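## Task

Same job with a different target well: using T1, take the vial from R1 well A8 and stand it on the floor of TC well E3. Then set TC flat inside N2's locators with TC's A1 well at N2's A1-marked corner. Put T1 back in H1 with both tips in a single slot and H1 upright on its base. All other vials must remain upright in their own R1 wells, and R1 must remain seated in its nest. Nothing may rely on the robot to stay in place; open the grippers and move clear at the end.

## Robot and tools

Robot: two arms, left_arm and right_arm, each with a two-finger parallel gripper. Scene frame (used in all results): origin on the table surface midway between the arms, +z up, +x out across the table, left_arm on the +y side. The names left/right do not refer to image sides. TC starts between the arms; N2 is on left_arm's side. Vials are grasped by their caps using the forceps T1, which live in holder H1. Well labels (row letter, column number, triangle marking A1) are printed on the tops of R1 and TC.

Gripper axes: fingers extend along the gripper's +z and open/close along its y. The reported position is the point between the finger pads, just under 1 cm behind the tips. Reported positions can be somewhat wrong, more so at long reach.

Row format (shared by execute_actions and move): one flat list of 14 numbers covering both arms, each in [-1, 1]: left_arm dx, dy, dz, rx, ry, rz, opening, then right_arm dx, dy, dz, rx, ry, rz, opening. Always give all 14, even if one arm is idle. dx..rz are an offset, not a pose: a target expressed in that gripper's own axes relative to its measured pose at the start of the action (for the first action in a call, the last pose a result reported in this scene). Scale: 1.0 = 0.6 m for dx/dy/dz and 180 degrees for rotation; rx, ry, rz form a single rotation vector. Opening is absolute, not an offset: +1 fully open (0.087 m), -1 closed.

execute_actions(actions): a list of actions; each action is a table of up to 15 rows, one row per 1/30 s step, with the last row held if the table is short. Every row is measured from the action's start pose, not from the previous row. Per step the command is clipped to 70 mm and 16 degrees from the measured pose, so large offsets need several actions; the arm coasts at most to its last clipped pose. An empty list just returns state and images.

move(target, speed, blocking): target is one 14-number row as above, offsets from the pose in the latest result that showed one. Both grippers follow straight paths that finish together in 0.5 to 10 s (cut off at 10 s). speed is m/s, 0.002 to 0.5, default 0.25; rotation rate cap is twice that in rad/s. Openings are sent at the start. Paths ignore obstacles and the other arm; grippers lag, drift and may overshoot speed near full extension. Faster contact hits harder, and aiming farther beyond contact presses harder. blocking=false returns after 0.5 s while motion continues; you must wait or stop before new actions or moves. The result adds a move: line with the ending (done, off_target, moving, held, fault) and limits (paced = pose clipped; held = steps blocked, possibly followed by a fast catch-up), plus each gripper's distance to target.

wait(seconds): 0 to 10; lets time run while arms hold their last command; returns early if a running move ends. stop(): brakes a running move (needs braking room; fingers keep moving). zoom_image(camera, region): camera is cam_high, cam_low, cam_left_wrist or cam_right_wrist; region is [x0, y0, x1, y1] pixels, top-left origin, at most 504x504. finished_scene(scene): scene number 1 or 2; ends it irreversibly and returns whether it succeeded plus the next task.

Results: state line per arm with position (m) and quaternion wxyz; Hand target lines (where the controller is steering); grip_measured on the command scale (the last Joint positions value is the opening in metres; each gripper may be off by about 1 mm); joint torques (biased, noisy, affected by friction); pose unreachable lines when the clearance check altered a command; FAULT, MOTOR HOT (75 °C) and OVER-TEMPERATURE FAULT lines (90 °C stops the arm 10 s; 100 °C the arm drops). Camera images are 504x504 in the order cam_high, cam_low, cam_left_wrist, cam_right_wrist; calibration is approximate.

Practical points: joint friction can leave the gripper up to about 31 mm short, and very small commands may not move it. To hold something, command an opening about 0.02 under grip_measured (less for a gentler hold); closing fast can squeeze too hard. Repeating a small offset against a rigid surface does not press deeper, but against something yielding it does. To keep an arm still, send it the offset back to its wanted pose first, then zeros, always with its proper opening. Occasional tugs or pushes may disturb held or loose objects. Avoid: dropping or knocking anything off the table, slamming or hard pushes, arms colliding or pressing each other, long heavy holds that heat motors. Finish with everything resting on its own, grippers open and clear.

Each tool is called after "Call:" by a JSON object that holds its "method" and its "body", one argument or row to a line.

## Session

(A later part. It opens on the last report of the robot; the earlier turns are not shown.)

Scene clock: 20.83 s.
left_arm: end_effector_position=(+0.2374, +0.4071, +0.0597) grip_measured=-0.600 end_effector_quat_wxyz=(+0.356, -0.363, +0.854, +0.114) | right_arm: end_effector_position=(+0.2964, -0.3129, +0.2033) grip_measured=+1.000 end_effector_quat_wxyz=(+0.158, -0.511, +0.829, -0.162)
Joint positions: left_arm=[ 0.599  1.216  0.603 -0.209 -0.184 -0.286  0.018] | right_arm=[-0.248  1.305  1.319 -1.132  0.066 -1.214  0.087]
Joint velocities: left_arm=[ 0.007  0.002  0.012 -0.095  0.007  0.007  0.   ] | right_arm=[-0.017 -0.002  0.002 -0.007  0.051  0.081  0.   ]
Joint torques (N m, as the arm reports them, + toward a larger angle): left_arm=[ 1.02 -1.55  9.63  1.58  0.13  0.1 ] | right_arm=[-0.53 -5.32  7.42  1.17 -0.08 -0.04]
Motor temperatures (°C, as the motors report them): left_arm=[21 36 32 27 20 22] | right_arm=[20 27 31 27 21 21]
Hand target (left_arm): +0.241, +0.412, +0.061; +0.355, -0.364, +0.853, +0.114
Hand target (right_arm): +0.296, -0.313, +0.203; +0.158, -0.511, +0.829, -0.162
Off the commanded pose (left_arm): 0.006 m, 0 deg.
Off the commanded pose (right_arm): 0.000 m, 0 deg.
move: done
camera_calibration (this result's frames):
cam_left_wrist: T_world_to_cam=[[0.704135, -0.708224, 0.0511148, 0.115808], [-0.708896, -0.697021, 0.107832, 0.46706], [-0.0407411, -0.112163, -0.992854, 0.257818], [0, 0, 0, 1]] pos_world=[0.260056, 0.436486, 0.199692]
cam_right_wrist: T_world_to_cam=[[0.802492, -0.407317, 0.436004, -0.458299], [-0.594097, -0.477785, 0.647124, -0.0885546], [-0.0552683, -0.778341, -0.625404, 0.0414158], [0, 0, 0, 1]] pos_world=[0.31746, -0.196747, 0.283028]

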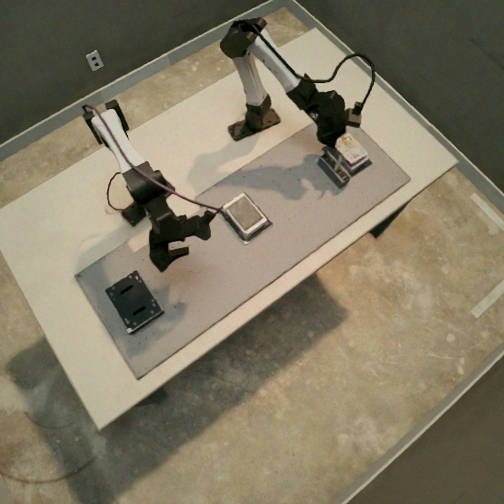

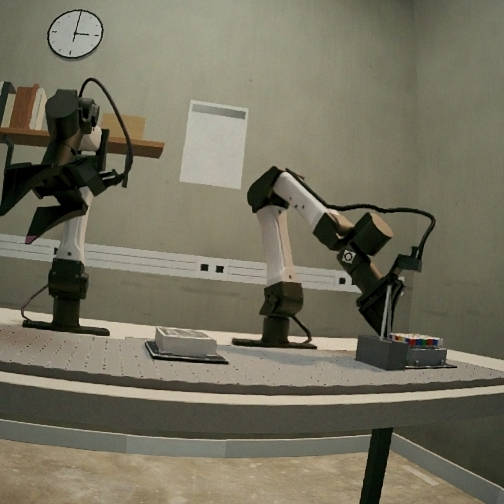

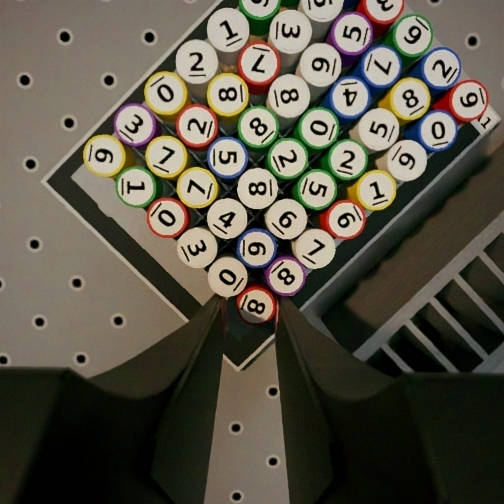

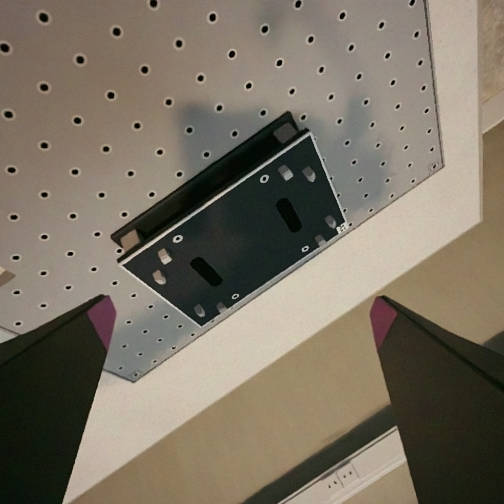

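A bit low, but close and lift.

Call:
{"method": "move", "body": {
  "target": [0,0,0,0,0,0,-0.8,0,0,0,0,0,0,1]
}}

Call:
{"method": "move", "body": {
  "target": [-0.12,0,-0.125,0,0,0,-0.8,0,0,0,0,0,0,1],
  "speed": 0.04
}}

Scene clock: 22.07 s.
left_arm: end_effector_position=(+0.2376, +0.4070, +0.0598) grip_measured=-0.739 end_effector_quat_wxyz=(+0.356, -0.363, +0.854, +0.114) | right_arm: end_effector_position=(+0.2964, -0.3129, +0.2033) grip_measured=+1.000 end_effector_quat_wxyz=(+0.158, -0.511, +0.829, -0.162)
Joint positions: left_arm=[ 0.599  1.216  0.603 -0.208 -0.183 -0.286  0.011] | right_arm=[-0.248  1.305  1.319 -1.132  0.066 -1.214  0.087]
Joint velocities: left_arm=[ 0.002 -0.012 -0.017 -0.051  0.081  0.051 -0.   ] | right_arm=[-0.002 -0.007 -0.002 -0.022 -0.051 -0.037  0.   ]
Joint torques (N m, as the arm reports them, + toward a larger angle): left_arm=[ 0.05 -3.45  8.    1.55  0.08  0.06] | right_arm=[-0.57 -5.18  7.41  1.21 -0.08 -0.04]
Motor temperatures (°C, as the motors report them): left_arm=[21 35 32 27 20 22] | right_arm=[20 27 31 27 21 21]
Hand target (left_arm): +0.237, +0.407, +0.060; +0.356, -0.363, +0.854, +0.114
Hand target (right_arm): +0.296, -0.313, +0.203; +0.158, -0.511, +0.829, -0.162
Off the commanded pose (left_arm): 0.000 m, 0 deg.
Off the commanded pose (right_arm): 0.000 m, 0 deg.
move: done
camera_calibration (this result's frames):
cam_left_wrist: T_world_to_cam=[[0.703719, -0.70858, 0.0518934, 0.115819], [-0.709358, -0.696634, 0.107295, 0.467151], [-0.0398767, -0.112317, -0.992872, 0.257774], [0, 0, 0, 1]] pos_world=[0.260153, 0.436452, 0.199803]
cam_right_wrist: T_world_to_cam=[[0.802492, -0.407317, 0.436004, -0.458299], [-0.594097, -0.477785, 0.647124, -0.0885546], [-0.0552683, -0.778341, -0.625404, 0.0414158], [0, 0, 0, 1]] pos_world=[0.31746, -0.196747, 0.283028]

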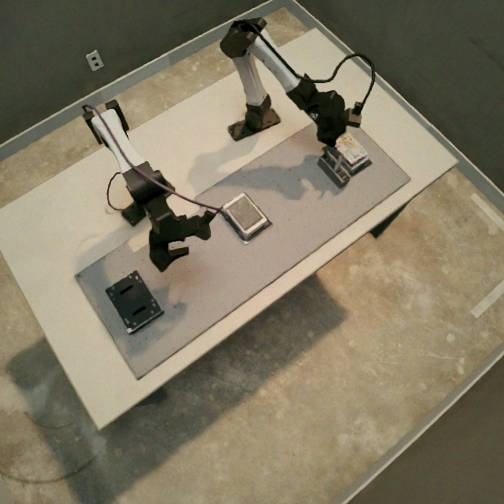

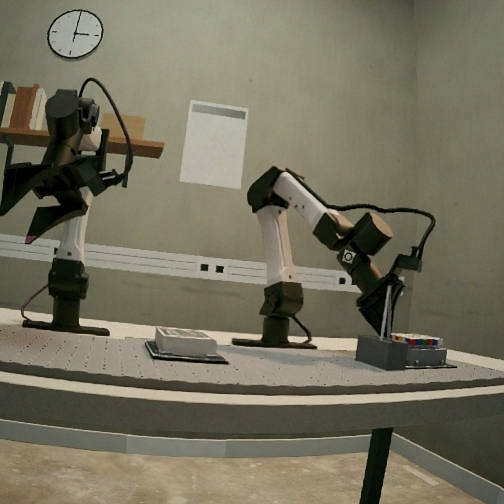

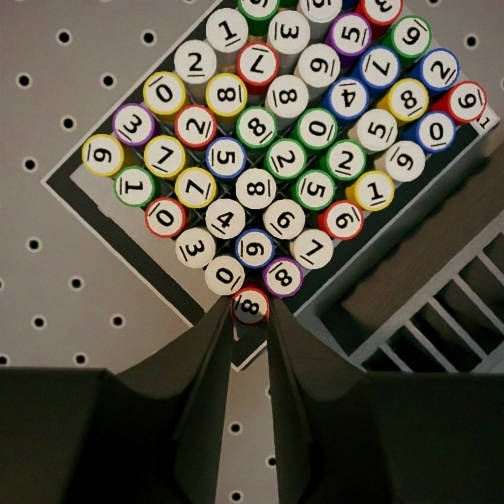

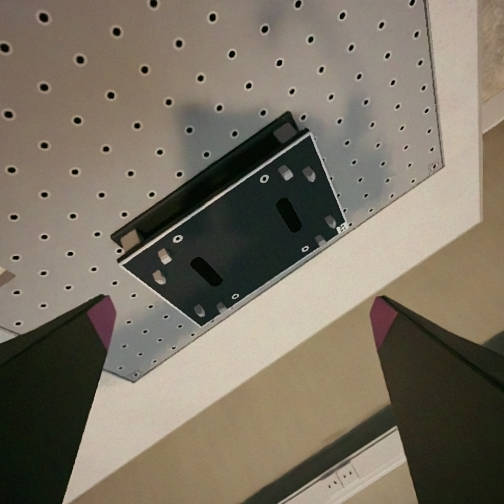

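Scene clock: 25.13 s.
left_arm: end_effector_position=(+0.2358, +0.4076, +0.1539) grip_measured=-0.739 end_effector_quat_wxyz=(+0.349, -0.363, +0.857, +0.112) | right_arm: end_effector_position=(+0.2964, -0.3129, +0.2033) grip_measured=+1.000 end_effector_quat_wxyz=(+0.158, -0.511, +0.829, -0.162)
Joint positions: left_arm=[ 0.608  1.154  0.957 -0.639 -0.175 -0.28   0.011] | right_arm=[-0.248  1.305  1.319 -1.132  0.066 -1.214  0.087]
Joint velocities: left_arm=[-0.007 -0.002 -0.012 -0.007 -0.007 -0.051 -0.   ] | right_arm=[-0.022 -0.002 -0.002 -0.037  0.022 -0.007  0.   ]
Joint torques (N m, as the arm reports them, + toward a larger angle): left_arm=[ 0.97 -4.78  9.63  1.38  0.15  0.13] | right_arm=[-0.67 -5.26  7.44  1.16 -0.08 -0.05]
Motor temperatures (°C, as the motors report them): left_arm=[21 36 33 27 20 22] | right_arm=[20 27 31 27 21 21]
Hand target (left_arm): +0.233, +0.409, +0.163; +0.357, -0.363, +0.853, +0.114
Hand target (right_arm): +0.296, -0.313, +0.203; +0.158, -0.511, +0.829, -0.162
Off the commanded pose (left_arm): 0.011 m, 1 deg.
Off the commanded pose (right_arm): 0.000 m, 0 deg.
move: off_target (left_arm)
camera_calibration (this result's frames):
cam_left_wrist: T_world_to_cam=[[0.703597, -0.708945, 0.0484592, 0.113385], [-0.708546, -0.694749, 0.123641, 0.45268], [-0.0539877, -0.121329, -0.991143, 0.358016], [0, 0, 0, 1]] pos_world=[0.260296, 0.43832, 0.293381]
cam_right_wrist: T_world_to_cam=[[0.802492, -0.407317, 0.436004, -0.458299], [-0.594097, -0.477785, 0.647124, -0.0885546], [-0.0552683, -0.778341, -0.625404, 0.0414158], [0, 0, 0, 1]] pos_world=[0.31746, -0.196747, 0.283028]

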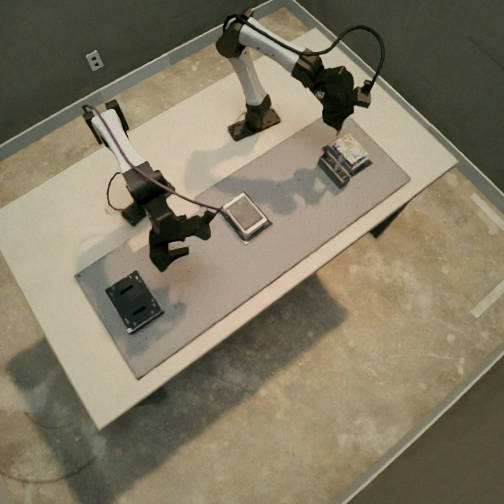

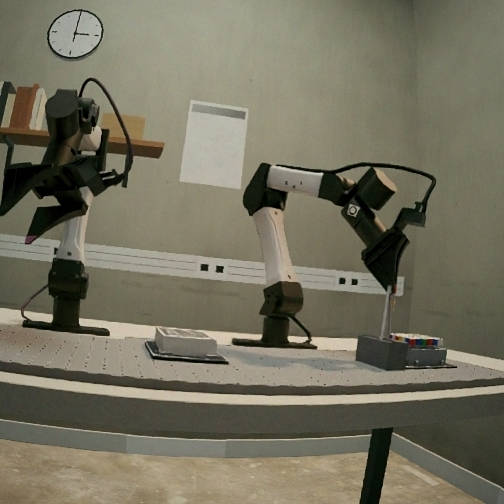

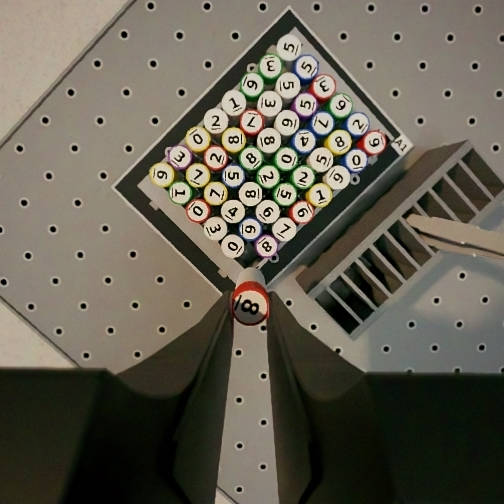

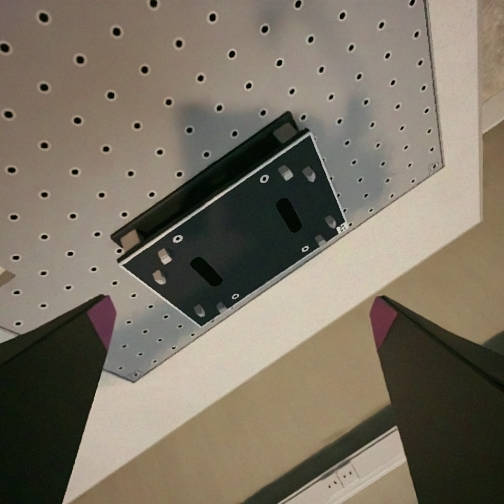

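Call:
{"method": "move", "body": {
  "target": [0.175,-0.18,-0.24,0.172,0.012,0.18,-0.8,0,0,0,0,0,0,1],
  "speed": 0.15
}}

Call:
{"method": "move", "body": {
  "target": [-0.1,-0.35,0.17,0.172,0.012,0.18,-0.8,0,0,0,0,0,0,1],
  "speed": 0.15
}}

Scene clock: 29.03 s.
left_arm: end_effector_position=(+0.1876, +0.2125, +0.1820) grip_measured=-0.739 end_effector_quat_wxyz=(+0.357, -0.006, +0.934, -0.027) | right_arm: end_effector_position=(+0.2964, -0.3129, +0.2033) grip_measured=+1.000 end_effector_quat_wxyz=(+0.158, -0.511, +0.829, -0.162)
Joint positions: left_arm=[-0.119  0.856  0.952 -0.945 -0.136 -0.235  0.011] | right_arm=[-0.248  1.305  1.319 -1.132  0.066 -1.214  0.087]
Joint velocities: left_arm=[-0.007  0.002 -0.007 -0.037 -0.007 -0.007  0.001] | right_arm=[-0.012  0.012 -0.002  0.007 -0.007  0.051  0.   ]
Joint torques (N m, as the arm reports them, + toward a larger angle): left_arm=[-0.84 -2.    9.27  1.39  0.03 -0.07] | right_arm=[-0.57 -5.4   7.4   1.19 -0.07 -0.02]
Motor temperatures (°C, as the motors report them): left_arm=[21 35 33 27 20 22] | right_arm=[20 27 31 27 21 21]
Hand target (left_arm): +0.184, +0.212, +0.190; +0.365, -0.009, +0.930, -0.030
Hand target (right_arm): +0.296, -0.313, +0.203; +0.158, -0.511, +0.829, -0.162
Off the commanded pose (left_arm): 0.013 m, 2 deg.
Off the commanded pose (right_arm): 0.000 m, 0 deg.
move: off_target (left_arm)
camera_calibration (this result's frames):
cam_left_wrist: T_world_to_cam=[[-0.00334314, -0.999102, 0.0422376, 0.203004], [-0.989814, 0.00931766, 0.142058, 0.179334], [-0.142324, -0.0413325, -0.988957, 0.358746], [0, 0, 0, 1]] pos_world=[0.229244, 0.215979, 0.320735]
cam_right_wrist: T_world_to_cam=[[0.802492, -0.407317, 0.436004, -0.458299], [-0.594097, -0.477785, 0.647124, -0.0885546], [-0.0552683, -0.778341, -0.625404, 0.0414158], [0, 0, 0, 1]] pos_world=[0.31746, -0.196747, 0.283028]

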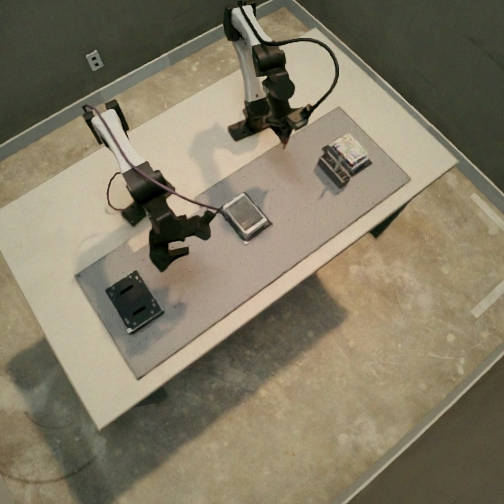

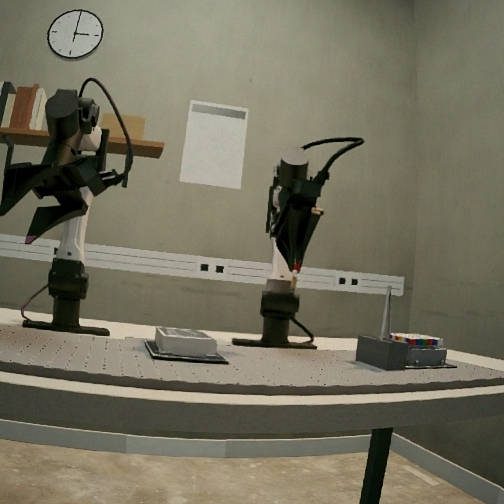

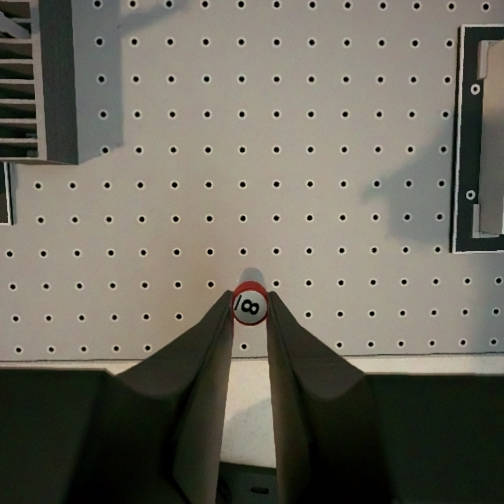

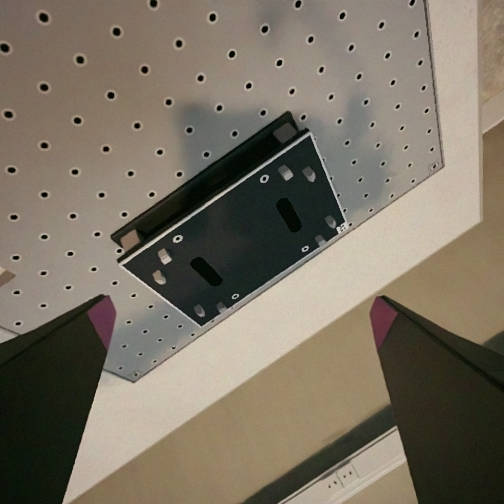

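Scene clock: 32.10 s.
left_arm: end_effector_position=(+0.2985, +0.0099, +0.1620) grip_measured=-0.739 end_effector_quat_wxyz=(+0.323, +0.335, +0.869, -0.169) | right_arm: end_effector_position=(+0.2964, -0.3129, +0.2033) grip_measured=+1.000 end_effector_quat_wxyz=(+0.158, -0.511, +0.829, -0.162)
Joint positions: left_arm=[-0.429  1.581  1.328 -0.589  0.18   0.085  0.011] | right_arm=[-0.248  1.305  1.319 -1.132  0.066 -1.214  0.087]
Joint velocities: left_arm=[-0.012 -0.002 -0.002  0.022 -0.095  0.051  0.   ] | right_arm=[-0.002 -0.002 -0.002  0.022 -0.007  0.007  0.   ]
Joint torques (N m, as the arm reports them, + toward a larger angle): left_arm=[-0.72 -5.44  9.73  1.54  0.32  0.14] | right_arm=[-0.51 -5.26  7.37  1.21 -0.07 -0.03]
Motor temperatures (°C, as the motors report them): left_arm=[21 35 34 28 20 22] | right_arm=[20 27 32 27 21 21]
Hand target (left_arm): +0.299, +0.003, +0.159; +0.318, +0.346, +0.866, -0.171
Hand target (right_arm): +0.296, -0.313, +0.203; +0.158, -0.511, +0.829, -0.162
Off the commanded pose (left_arm): 0.011 m, 1 deg.
Off the commanded pose (right_arm): 0.000 m, 0 deg.
move: off_target (left_arm)
camera_calibration (this result's frames):
cam_left_wrist: T_world_to_cam=[[-0.689142, -0.721799, 0.0639503, 0.200203], [-0.711509, 0.690743, 0.128951, 0.206124], [-0.13725, 0.0433643, -0.989587, 0.34406], [0, 0, 0, 1]] pos_world=[0.331849, -0.0127919, 0.301095]
cam_right_wrist: T_world_to_cam=[[0.802492, -0.407317, 0.436004, -0.458299], [-0.594097, -0.477785, 0.647124, -0.0885546], [-0.0552683, -0.778341, -0.625404, 0.0414158], [0, 0, 0, 1]] pos_world=[0.31746, -0.196747, 0.283028]

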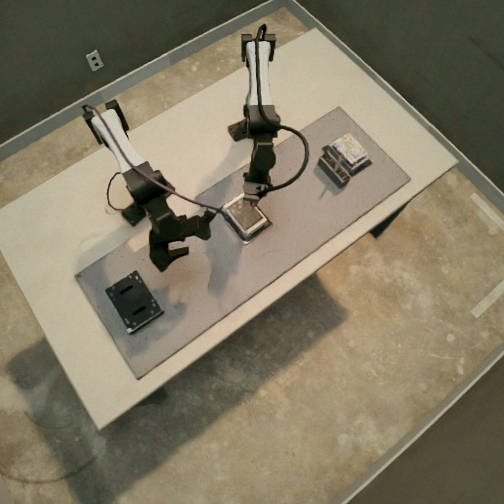

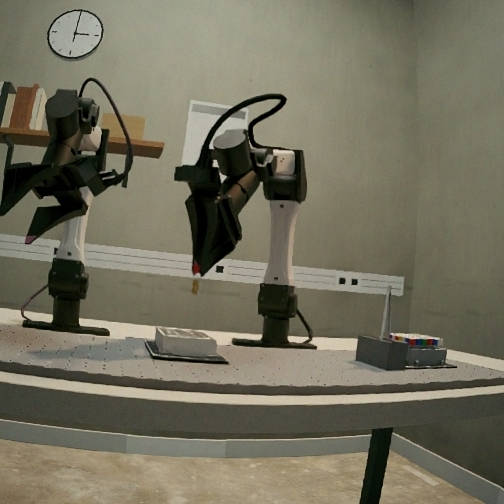

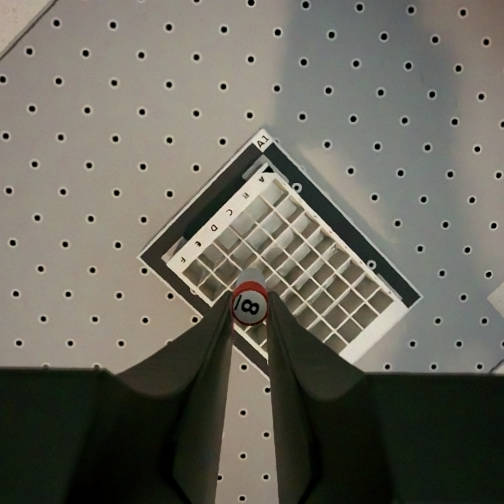

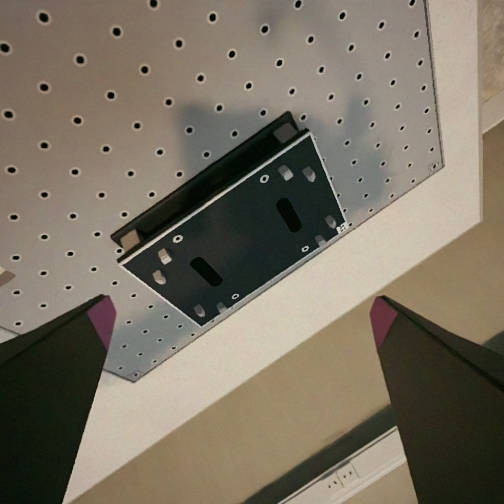

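Call:
{"method": "move", "body": {
  "target": [0.088,0,0.064,0,0,0,-0.8,0,0,0,0,0,0,1],
  "speed": 0.05
}}

Call:
{"method": "zoom_image", "body": {
  "camera": "cam_left_wrist",
  "region": [130,150,380,400]
}}

Call:
{"method": "zoom_image", "body": {
  "camera": "cam_low",
  "region": [130,270,250,370]
}}

Scene clock: 34.87 s.
left_arm: end_effector_position=(+0.2916, +0.0141, +0.1002) grip_measured=-0.739 end_effector_quat_wxyz=(+0.324, +0.336, +0.868, -0.169) | right_arm: end_effector_position=(+0.2964, -0.3129, +0.2033) grip_measured=+1.000 end_effector_quat_wxyz=(+0.158, -0.511, +0.829, -0.162)
Joint positions: left_arm=[-0.429  1.581  1.078 -0.337  0.182  0.087  0.011] | right_arm=[-0.248  1.305  1.319 -1.132  0.066 -1.214  0.087]
Joint velocities: left_arm=[-0.007  0.022  0.012  0.037  0.066  0.007 -0.   ] | right_arm=[-0.002 -0.017 -0.002 -0.007 -0.037  0.022  0.   ]
Joint torques (N m, as the arm reports them, + toward a larger angle): left_arm=[-0.22 -7.93  6.4   1.54  0.2   0.  ] | right_arm=[-0.53 -5.21  7.44  1.22 -0.09  0.01]
Motor temperatures (°C, as the motors report them): left_arm=[21 36 34 28 20 22] | right_arm=[20 27 32 27 21 21]
Hand target (left_arm): +0.287, +0.016, +0.098; +0.323, +0.335, +0.869, -0.169
Hand target (right_arm): +0.296, -0.313, +0.203; +0.158, -0.511, +0.829, -0.162
Off the commanded pose (left_arm): 0.006 m, 0 deg.
Off the commanded pose (right_arm): 0.000 m, 0 deg.
move: done
camera_calibration (this result's frames):
cam_left_wrist: T_world_to_cam=[[-0.691221, -0.719841, 0.0635771, 0.203081], [-0.709971, 0.69287, 0.125984, 0.206087], [-0.134739, 0.0419448, -0.989993, 0.281123], [0, 0, 0, 1]] pos_world=[0.324568, -0.00839686, 0.239435]
cam_right_wrist: T_world_to_cam=[[0.802492, -0.407317, 0.436004, -0.458299], [-0.594097, -0.477785, 0.647124, -0.0885546], [-0.0552683, -0.778341, -0.625404, 0.0414158], [0, 0, 0, 1]] pos_world=[0.31746, -0.196747, 0.283028]

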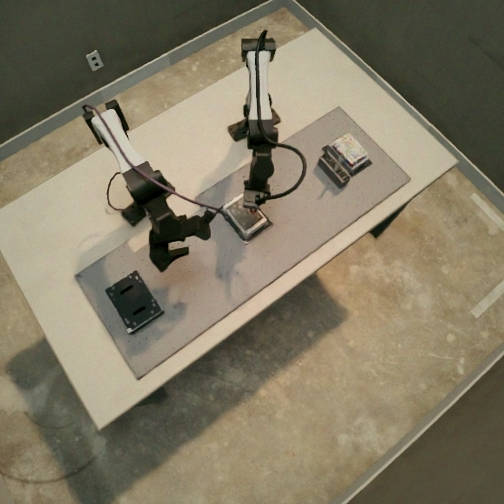

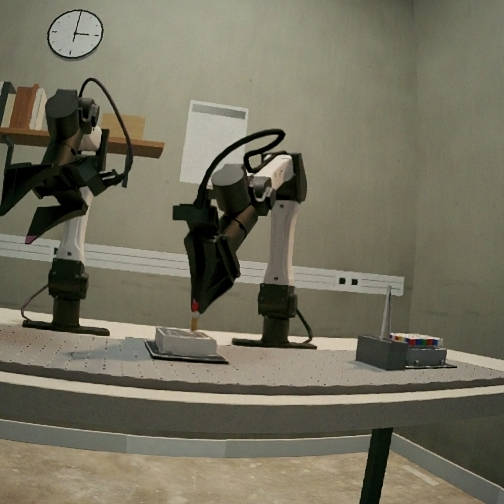

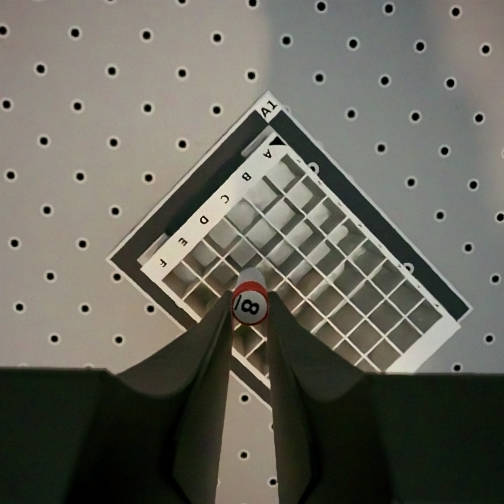

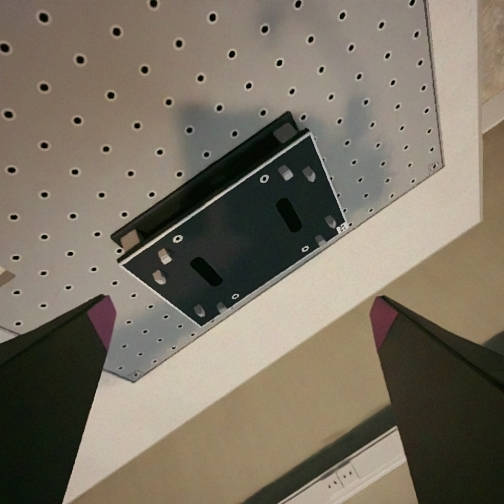

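Region (130, 150, 380, 400) of cam_left_wrist's 504x504 image, scaled by 2.016, with more detail than that image has.

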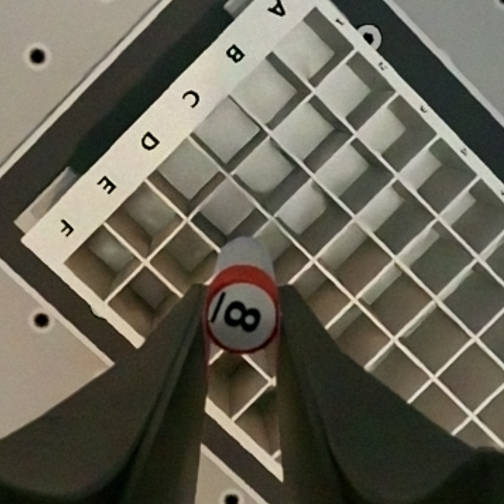

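Region (130, 270, 250, 370) of cam_low's 504x504 image, scaled by 4.200, with more detail than that image has.

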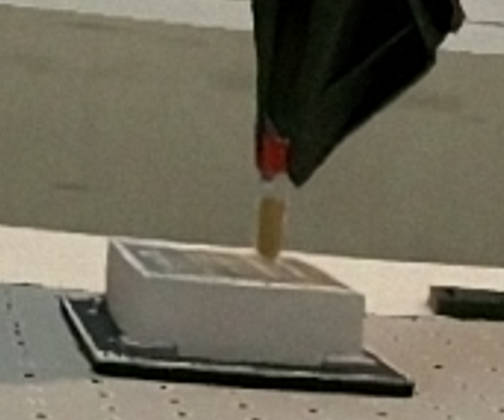

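Call:
{"method": "move", "body": {
  "target": [-0.004,0.006,-0.004,-0.008,0.065,0,-0.8,0,0,0,0,0,0,1],
  "speed": 0.03
}}

Call:
{"method": "zoom_image", "body": {
  "camera": "cam_left_wrist",
  "region": [130,150,380,400]
}}

Call:
{"method": "zoom_image", "body": {
  "camera": "cam_low",
  "region": [130,270,250,370]
}}

Scene clock: 39.13 s.
left_arm: end_effector_position=(+0.2971, +0.0209, +0.1109) grip_measured=-0.739 end_effector_quat_wxyz=(+0.253, +0.335, +0.899, -0.129) | right_arm: end_effector_position=(+0.2964, -0.3129, +0.2033) grip_measured=+1.000 end_effector_quat_wxyz=(+0.158, -0.511, +0.829, -0.162)
Joint positions: left_arm=[-0.429  1.7    1.333 -0.643  0.132  0.092  0.011] | right_arm=[-0.248  1.305  1.319 -1.132  0.066 -1.214  0.087]
Joint velocities: left_arm=[ 0.002 -0.007 -0.002 -0.051 -0.022 -0.051 -0.   ] | right_arm=[ 0.007 -0.007  0.002 -0.066 -0.022 -0.007  0.   ]
Joint torques (N m, as the arm reports them, + toward a larger angle): left_arm=[-1.14 -6.14  9.58  1.2   0.16  0.14] | right_arm=[-0.65 -5.22  7.46  1.26 -0.08 -0.04]
Motor temperatures (°C, as the motors report them): left_arm=[21 36 35 28 20 22] | right_arm=[20 27 32 27 21 21]
Hand target (left_arm): +0.294, +0.017, +0.104; +0.239, +0.346, +0.899, -0.123
Hand target (right_arm): +0.296, -0.313, +0.203; +0.158, -0.511, +0.829, -0.162
Off the commanded pose (left_arm): 0.009 m, 2 deg.
Off the commanded pose (right_arm): 0.000 m, 0 deg.
move: done
camera_calibration (this result's frames):
cam_left_wrist: T_world_to_cam=[[-0.665645, -0.744622, 0.0495471, 0.205634], [-0.702368, 0.647542, 0.295582, 0.183835], [-0.25218, 0.161952, -0.954032, 0.320551], [0, 0, 0, 1]] pos_world=[0.346836, -0.0178352, 0.241289]
cam_right_wrist: T_world_to_cam=[[0.802492, -0.407317, 0.436004, -0.458299], [-0.594097, -0.477785, 0.647124, -0.0885546], [-0.0552683, -0.778341, -0.625404, 0.0414158], [0, 0, 0, 1]] pos_world=[0.31746, -0.196747, 0.283028]

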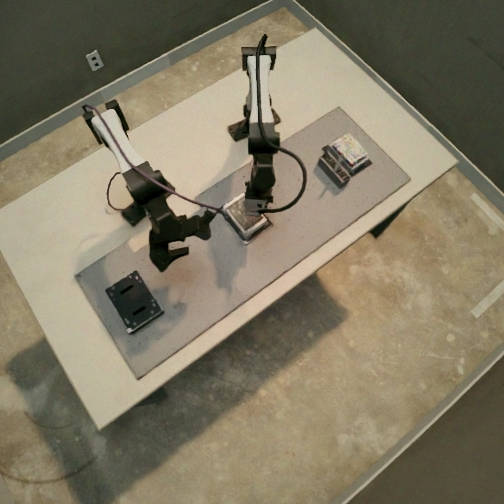

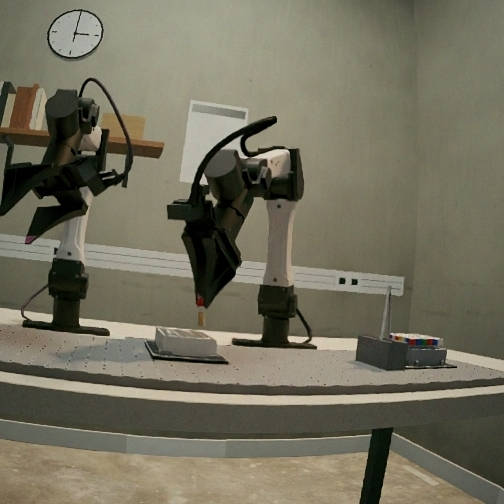

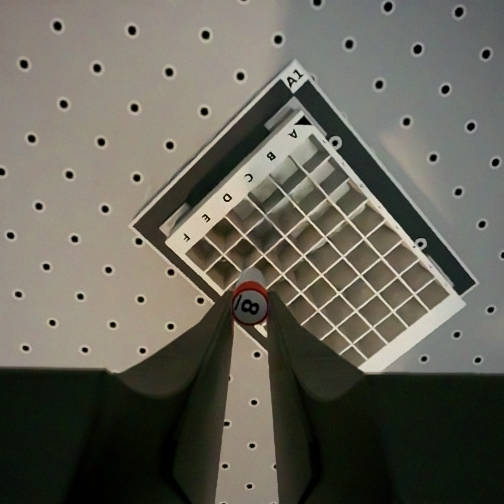

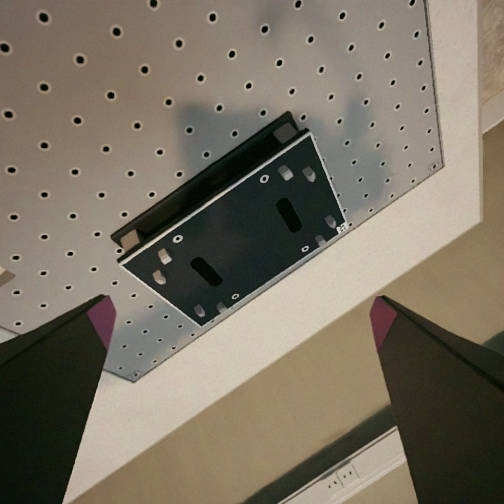

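Region (130, 150, 380, 400) of cam_left_wrist's 504x504 image, scaled by 2.016, with more detail than that image has.

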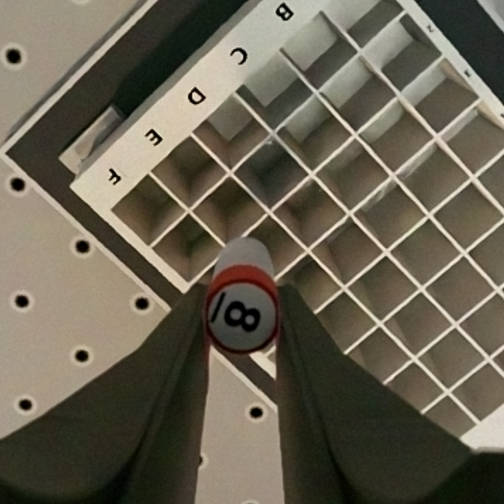

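Region (130, 270, 250, 370) of cam_low's 504x504 image, scaled by 4.200, with more detail than that image has.

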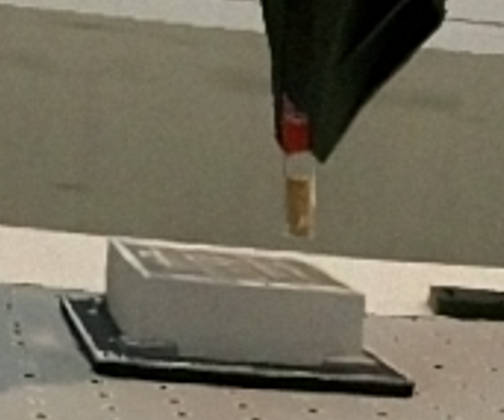

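Call:
{"method": "move", "body": {
  "target": [0.017,-0.009,0.005,0.004,-0.06,0,-0.8,0,0,0,0,0,0,1],
  "speed": 0.03
}}

Call:
{"method": "zoom_image", "body": {
  "camera": "cam_left_wrist",
  "region": [130,150,380,400]
}}

Call:
{"method": "zoom_image", "body": {
  "camera": "cam_low",
  "region": [130,270,250,370]
}}

Scene clock: 45.57 s.
left_arm: end_effector_position=(+0.2916, +0.0185, +0.1013) grip_measured=-0.739 end_effector_quat_wxyz=(+0.331, +0.330, +0.869, -0.161) | right_arm: end_effector_position=(+0.2964, -0.3129, +0.2033) grip_measured=+1.000 end_effector_quat_wxyz=(+0.158, -0.511, +0.829, -0.162)
Joint positions: left_arm=[-0.429  1.562  1.06  -0.328  0.159  0.081  0.011] | right_arm=[-0.248  1.305  1.319 -1.132  0.066 -1.214  0.087]
Joint velocities: left_arm=[ 0.012  0.002 -0.007  0.081  0.022 -0.022  0.002] | right_arm=[-0.007  0.007  0.002  0.007  0.022 -0.007  0.   ]
Joint torques (N m, as the arm reports them, + toward a larger angle): left_arm=[ 0.31 -8.38  6.31  1.58  0.28 -0.1 ] | right_arm=[-0.66 -5.33  7.37  1.21 -0.1  -0.04]
Motor temperatures (°C, as the motors report them): left_arm=[21 37 35 28 20 22] | right_arm=[20 27 32 27 21 21]
Hand target (left_arm): +0.288, +0.021, +0.102; +0.333, +0.324, +0.870, -0.165
Hand target (right_arm): +0.296, -0.313, +0.203; +0.158, -0.511, +0.829, -0.162
Off the commanded pose (left_arm): 0.005 m, 1 deg.
Off the commanded pose (right_arm): 0.000 m, 0 deg.
move: done
camera_calibration (this result's frames):
cam_left_wrist: T_world_to_cam=[[-0.677817, -0.733555, 0.0496108, 0.203918], [-0.725148, 0.678134, 0.119558, 0.208235], [-0.121345, 0.0450635, -0.991587, 0.278234], [0, 0, 0, 1]] pos_world=[0.322983, -0.00416485, 0.240881]
cam_right_wrist: T_world_to_cam=[[0.802492, -0.407317, 0.436004, -0.458299], [-0.594097, -0.477785, 0.647124, -0.0885546], [-0.0552683, -0.778341, -0.625404, 0.0414158], [0, 0, 0, 1]] pos_world=[0.31746, -0.196747, 0.283028]

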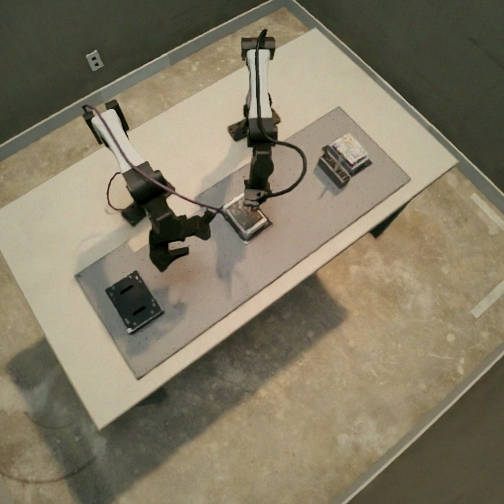

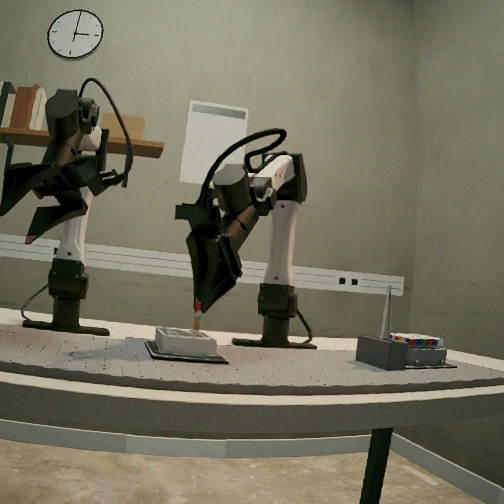

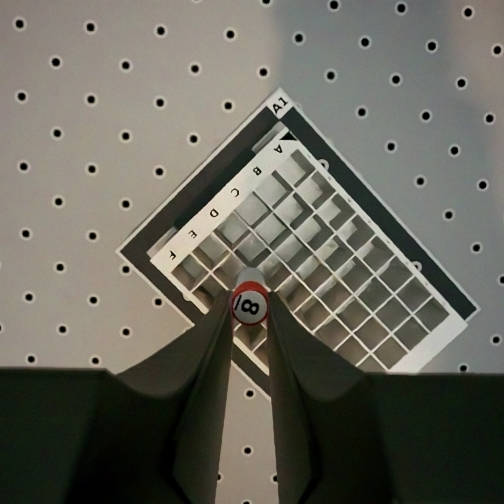

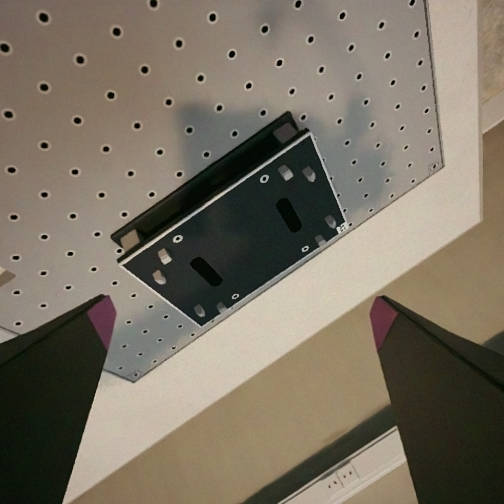

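Region (130, 150, 380, 400) of cam_left_wrist's 504x504 image, scaled by 2.016, with more detail than that image has.

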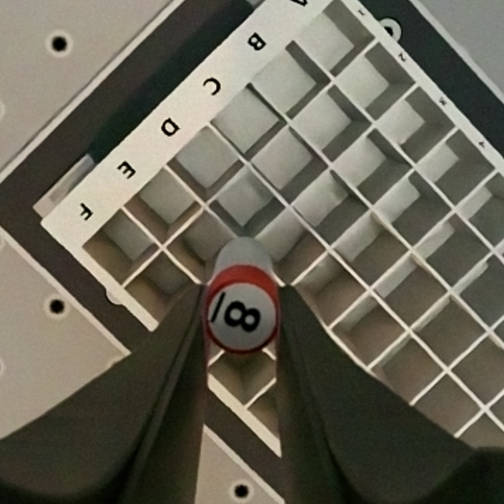

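Region (130, 270, 250, 370) of cam_low's 504x504 image, scaled by 4.200, with more detail than that image has.

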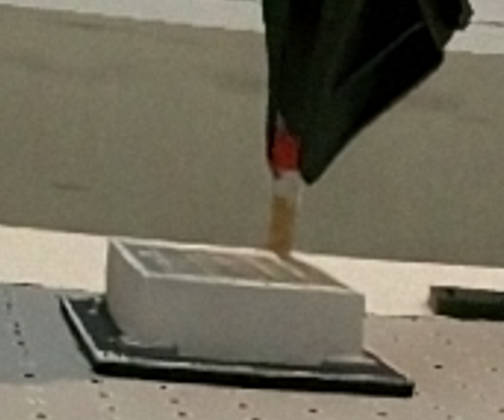

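Call:
{"method": "move", "body": {
  "target": [0.007,-0.002,0,0.004,0.007,0,-0.8,0,0,0,0,0,0,1],
  "speed": 0.01
}}

Call:
{"method": "zoom_image", "body": {
  "camera": "cam_left_wrist",
  "region": [130,150,380,400]
}}

Scene clock: 47.57 s.
left_arm: end_effector_position=(+0.2895, +0.0184, +0.1004) grip_measured=-0.739 end_effector_quat_wxyz=(+0.327, +0.331, +0.870, -0.164) | right_arm: end_effector_position=(+0.2964, -0.3129, +0.2033) grip_measured=+1.000 end_effector_quat_wxyz=(+0.158, -0.511, +0.829, -0.162)
Joint positions: left_arm=[-0.429  1.562  1.06  -0.336  0.166  0.081  0.011] | right_arm=[-0.248  1.305  1.319 -1.132  0.066 -1.214  0.087]
Joint velocities: left_arm=[-0.012  0.007 -0.012 -0.007 -0.066  0.022  0.   ] | right_arm=[ 0.002 -0.002 -0.002 -0.051 -0.022 -0.022  0.   ]
Joint torques (N m, as the arm reports them, + toward a larger angle): left_arm=[ 0.21 -6.4   8.77  1.39  0.28  0.08] | right_arm=[-0.57 -5.28  7.43  1.21 -0.09 -0.01]
Motor temperatures (°C, as the motors report them): left_arm=[21 37 35 28 20 22] | right_arm=[20 27 32 27 21 21]
Hand target (left_arm): +0.288, +0.020, +0.099; +0.319, +0.333, +0.872, -0.163
Hand target (right_arm): +0.296, -0.313, +0.203; +0.158, -0.511, +0.829, -0.162
Off the commanded pose (left_arm): 0.002 m, 1 deg.
Off the commanded pose (right_arm): 0.000 m, 0 deg.
move: done
camera_calibration (this result's frames):
cam_left_wrist: T_world_to_cam=[[-0.680496, -0.730599, 0.0561332, 0.202557], [-0.721051, 0.681297, 0.126172, 0.204944], [-0.130425, 0.0453848, -0.990419, 0.279586], [0, 0, 0, 1]] pos_world=[0.322079, -0.00432901, 0.239679]
cam_right_wrist: T_world_to_cam=[[0.802492, -0.407317, 0.436004, -0.458299], [-0.594097, -0.477785, 0.647124, -0.0885546], [-0.0552683, -0.778341, -0.625404, 0.0414158], [0, 0, 0, 1]] pos_world=[0.31746, -0.196747, 0.283028]

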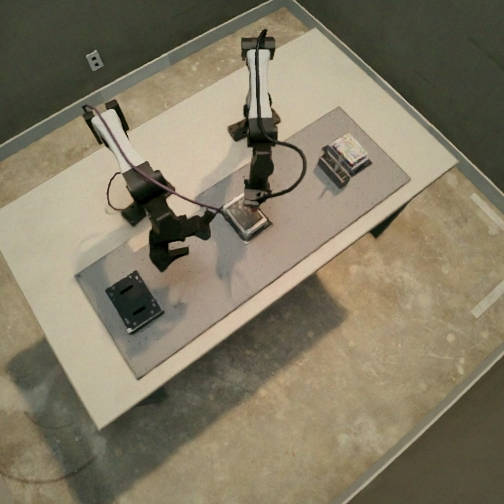

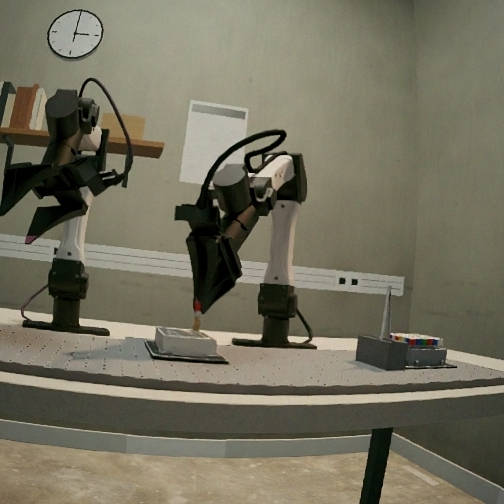

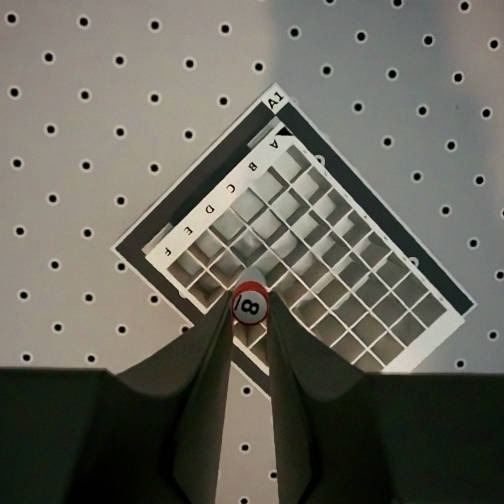

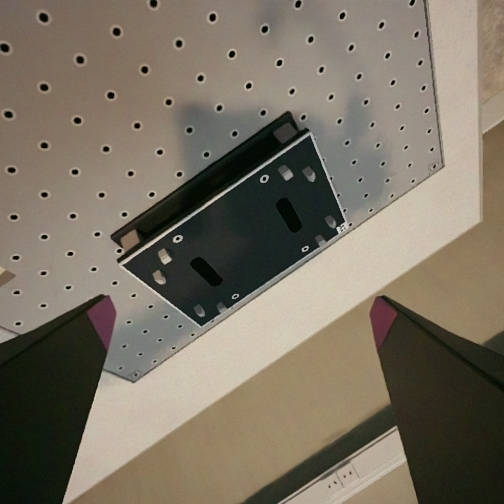

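Region (130, 150, 380, 400) of cam_left_wrist's 504x504 image, scaled by 2.016, with more detail than that image has.

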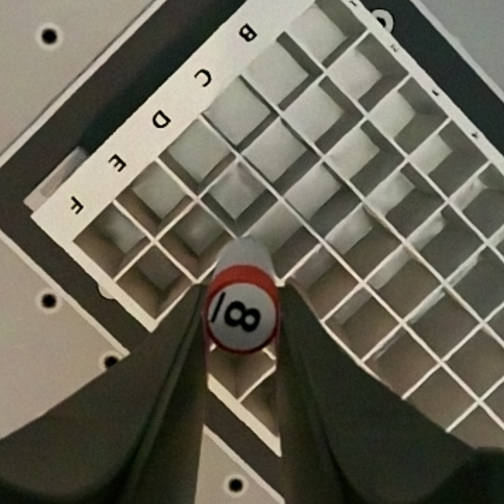

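Vertex near (238,232); a touch more back and left.

Call:
{"method": "move", "body": {
  "target": [0.006,0.001,0,-0.003,0.006,0,-0.8,0,0,0,0,0,0,1],
  "speed": 0.01
}}

Call:
{"method": "zoom_image", "body": {
  "camera": "cam_left_wrist",
  "region": [190,210,310,330]
}}

Scene clock: 49.27 s.
left_arm: end_effector_position=(+0.2899, +0.0196, +0.1000) grip_measured=-0.739 end_effector_quat_wxyz=(+0.327, +0.330, +0.871, -0.160) | right_arm: end_effector_position=(+0.2964, -0.3129, +0.2033) grip_measured=+1.000 end_effector_quat_wxyz=(+0.158, -0.511, +0.829, -0.162)
Joint positions: left_arm=[-0.429  1.562  1.06  -0.338  0.159  0.081  0.011] | right_arm=[-0.248  1.305  1.319 -1.132  0.066 -1.214  0.087]
Joint velocities: left_arm=[ 0.007 -0.002  0.002 -0.051 -0.022  0.051 -0.001] | right_arm=[-0.002  0.002  0.012 -0.037 -0.022  0.022  0.   ]
Joint torques (N m, as the arm reports them, + toward a larger angle): left_arm=[-0.23 -6.61  8.63  1.41  0.2   0.02] | right_arm=[-0.62 -5.18  7.38  1.21 -0.08 -0.02]
Motor temperatures (°C, as the motors report them): left_arm=[21 37 35 28 20 22] | right_arm=[20 27 32 27 21 21]
Hand target (left_arm): +0.288, +0.021, +0.098; +0.320, +0.331, +0.874, -0.156
Hand target (right_arm): +0.296, -0.313, +0.203; +0.158, -0.511, +0.829, -0.162
Off the commanded pose (left_arm): 0.003 m, 1 deg.
Off the commanded pose (right_arm): 0.000 m, 0 deg.
move: done
camera_calibration (this result's frames):
cam_left_wrist: T_world_to_cam=[[-0.6772, -0.734, 0.0514155, 0.203288], [-0.724324, 0.677302, 0.128903, 0.205259], [-0.129439, 0.0500515, -0.990323, 0.27882], [0, 0, 0, 1]] pos_world=[0.32243, -0.00376412, 0.239211]
cam_right_wrist: T_world_to_cam=[[0.802492, -0.407317, 0.436004, -0.458299], [-0.594097, -0.477785, 0.647124, -0.0885546], [-0.0552683, -0.778341, -0.625404, 0.0414158], [0, 0, 0, 1]] pos_world=[0.31746, -0.196747, 0.283028]

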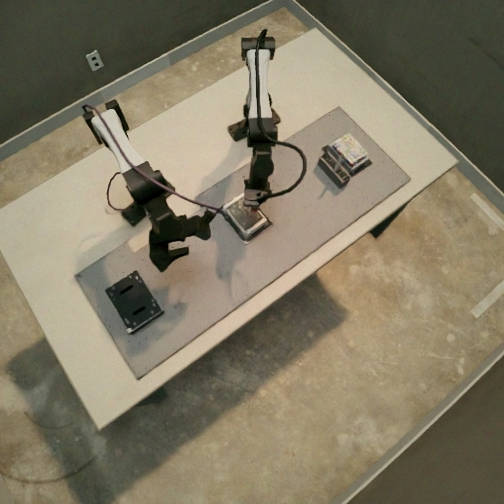

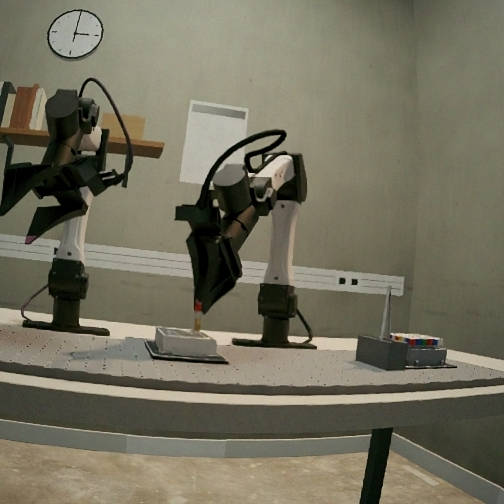

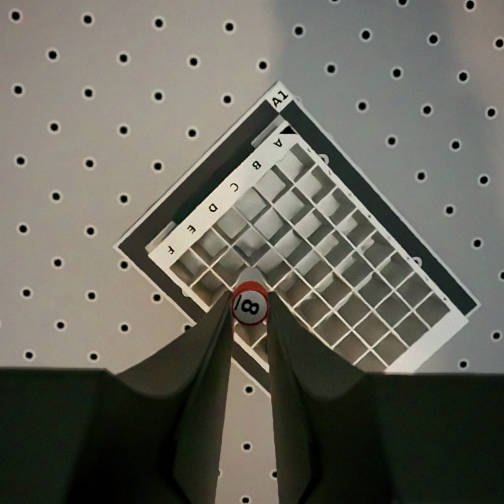

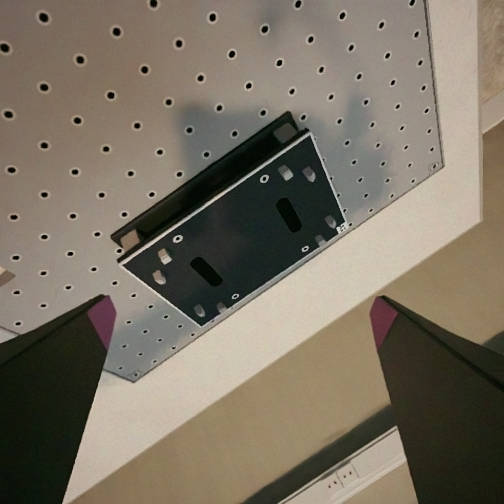

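Region (190, 210, 310, 330) of cam_left_wrist's 504x504 image, scaled by 4.200, with more detail than that image has.

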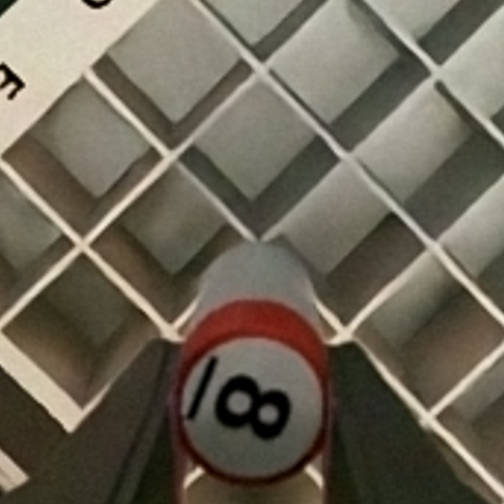

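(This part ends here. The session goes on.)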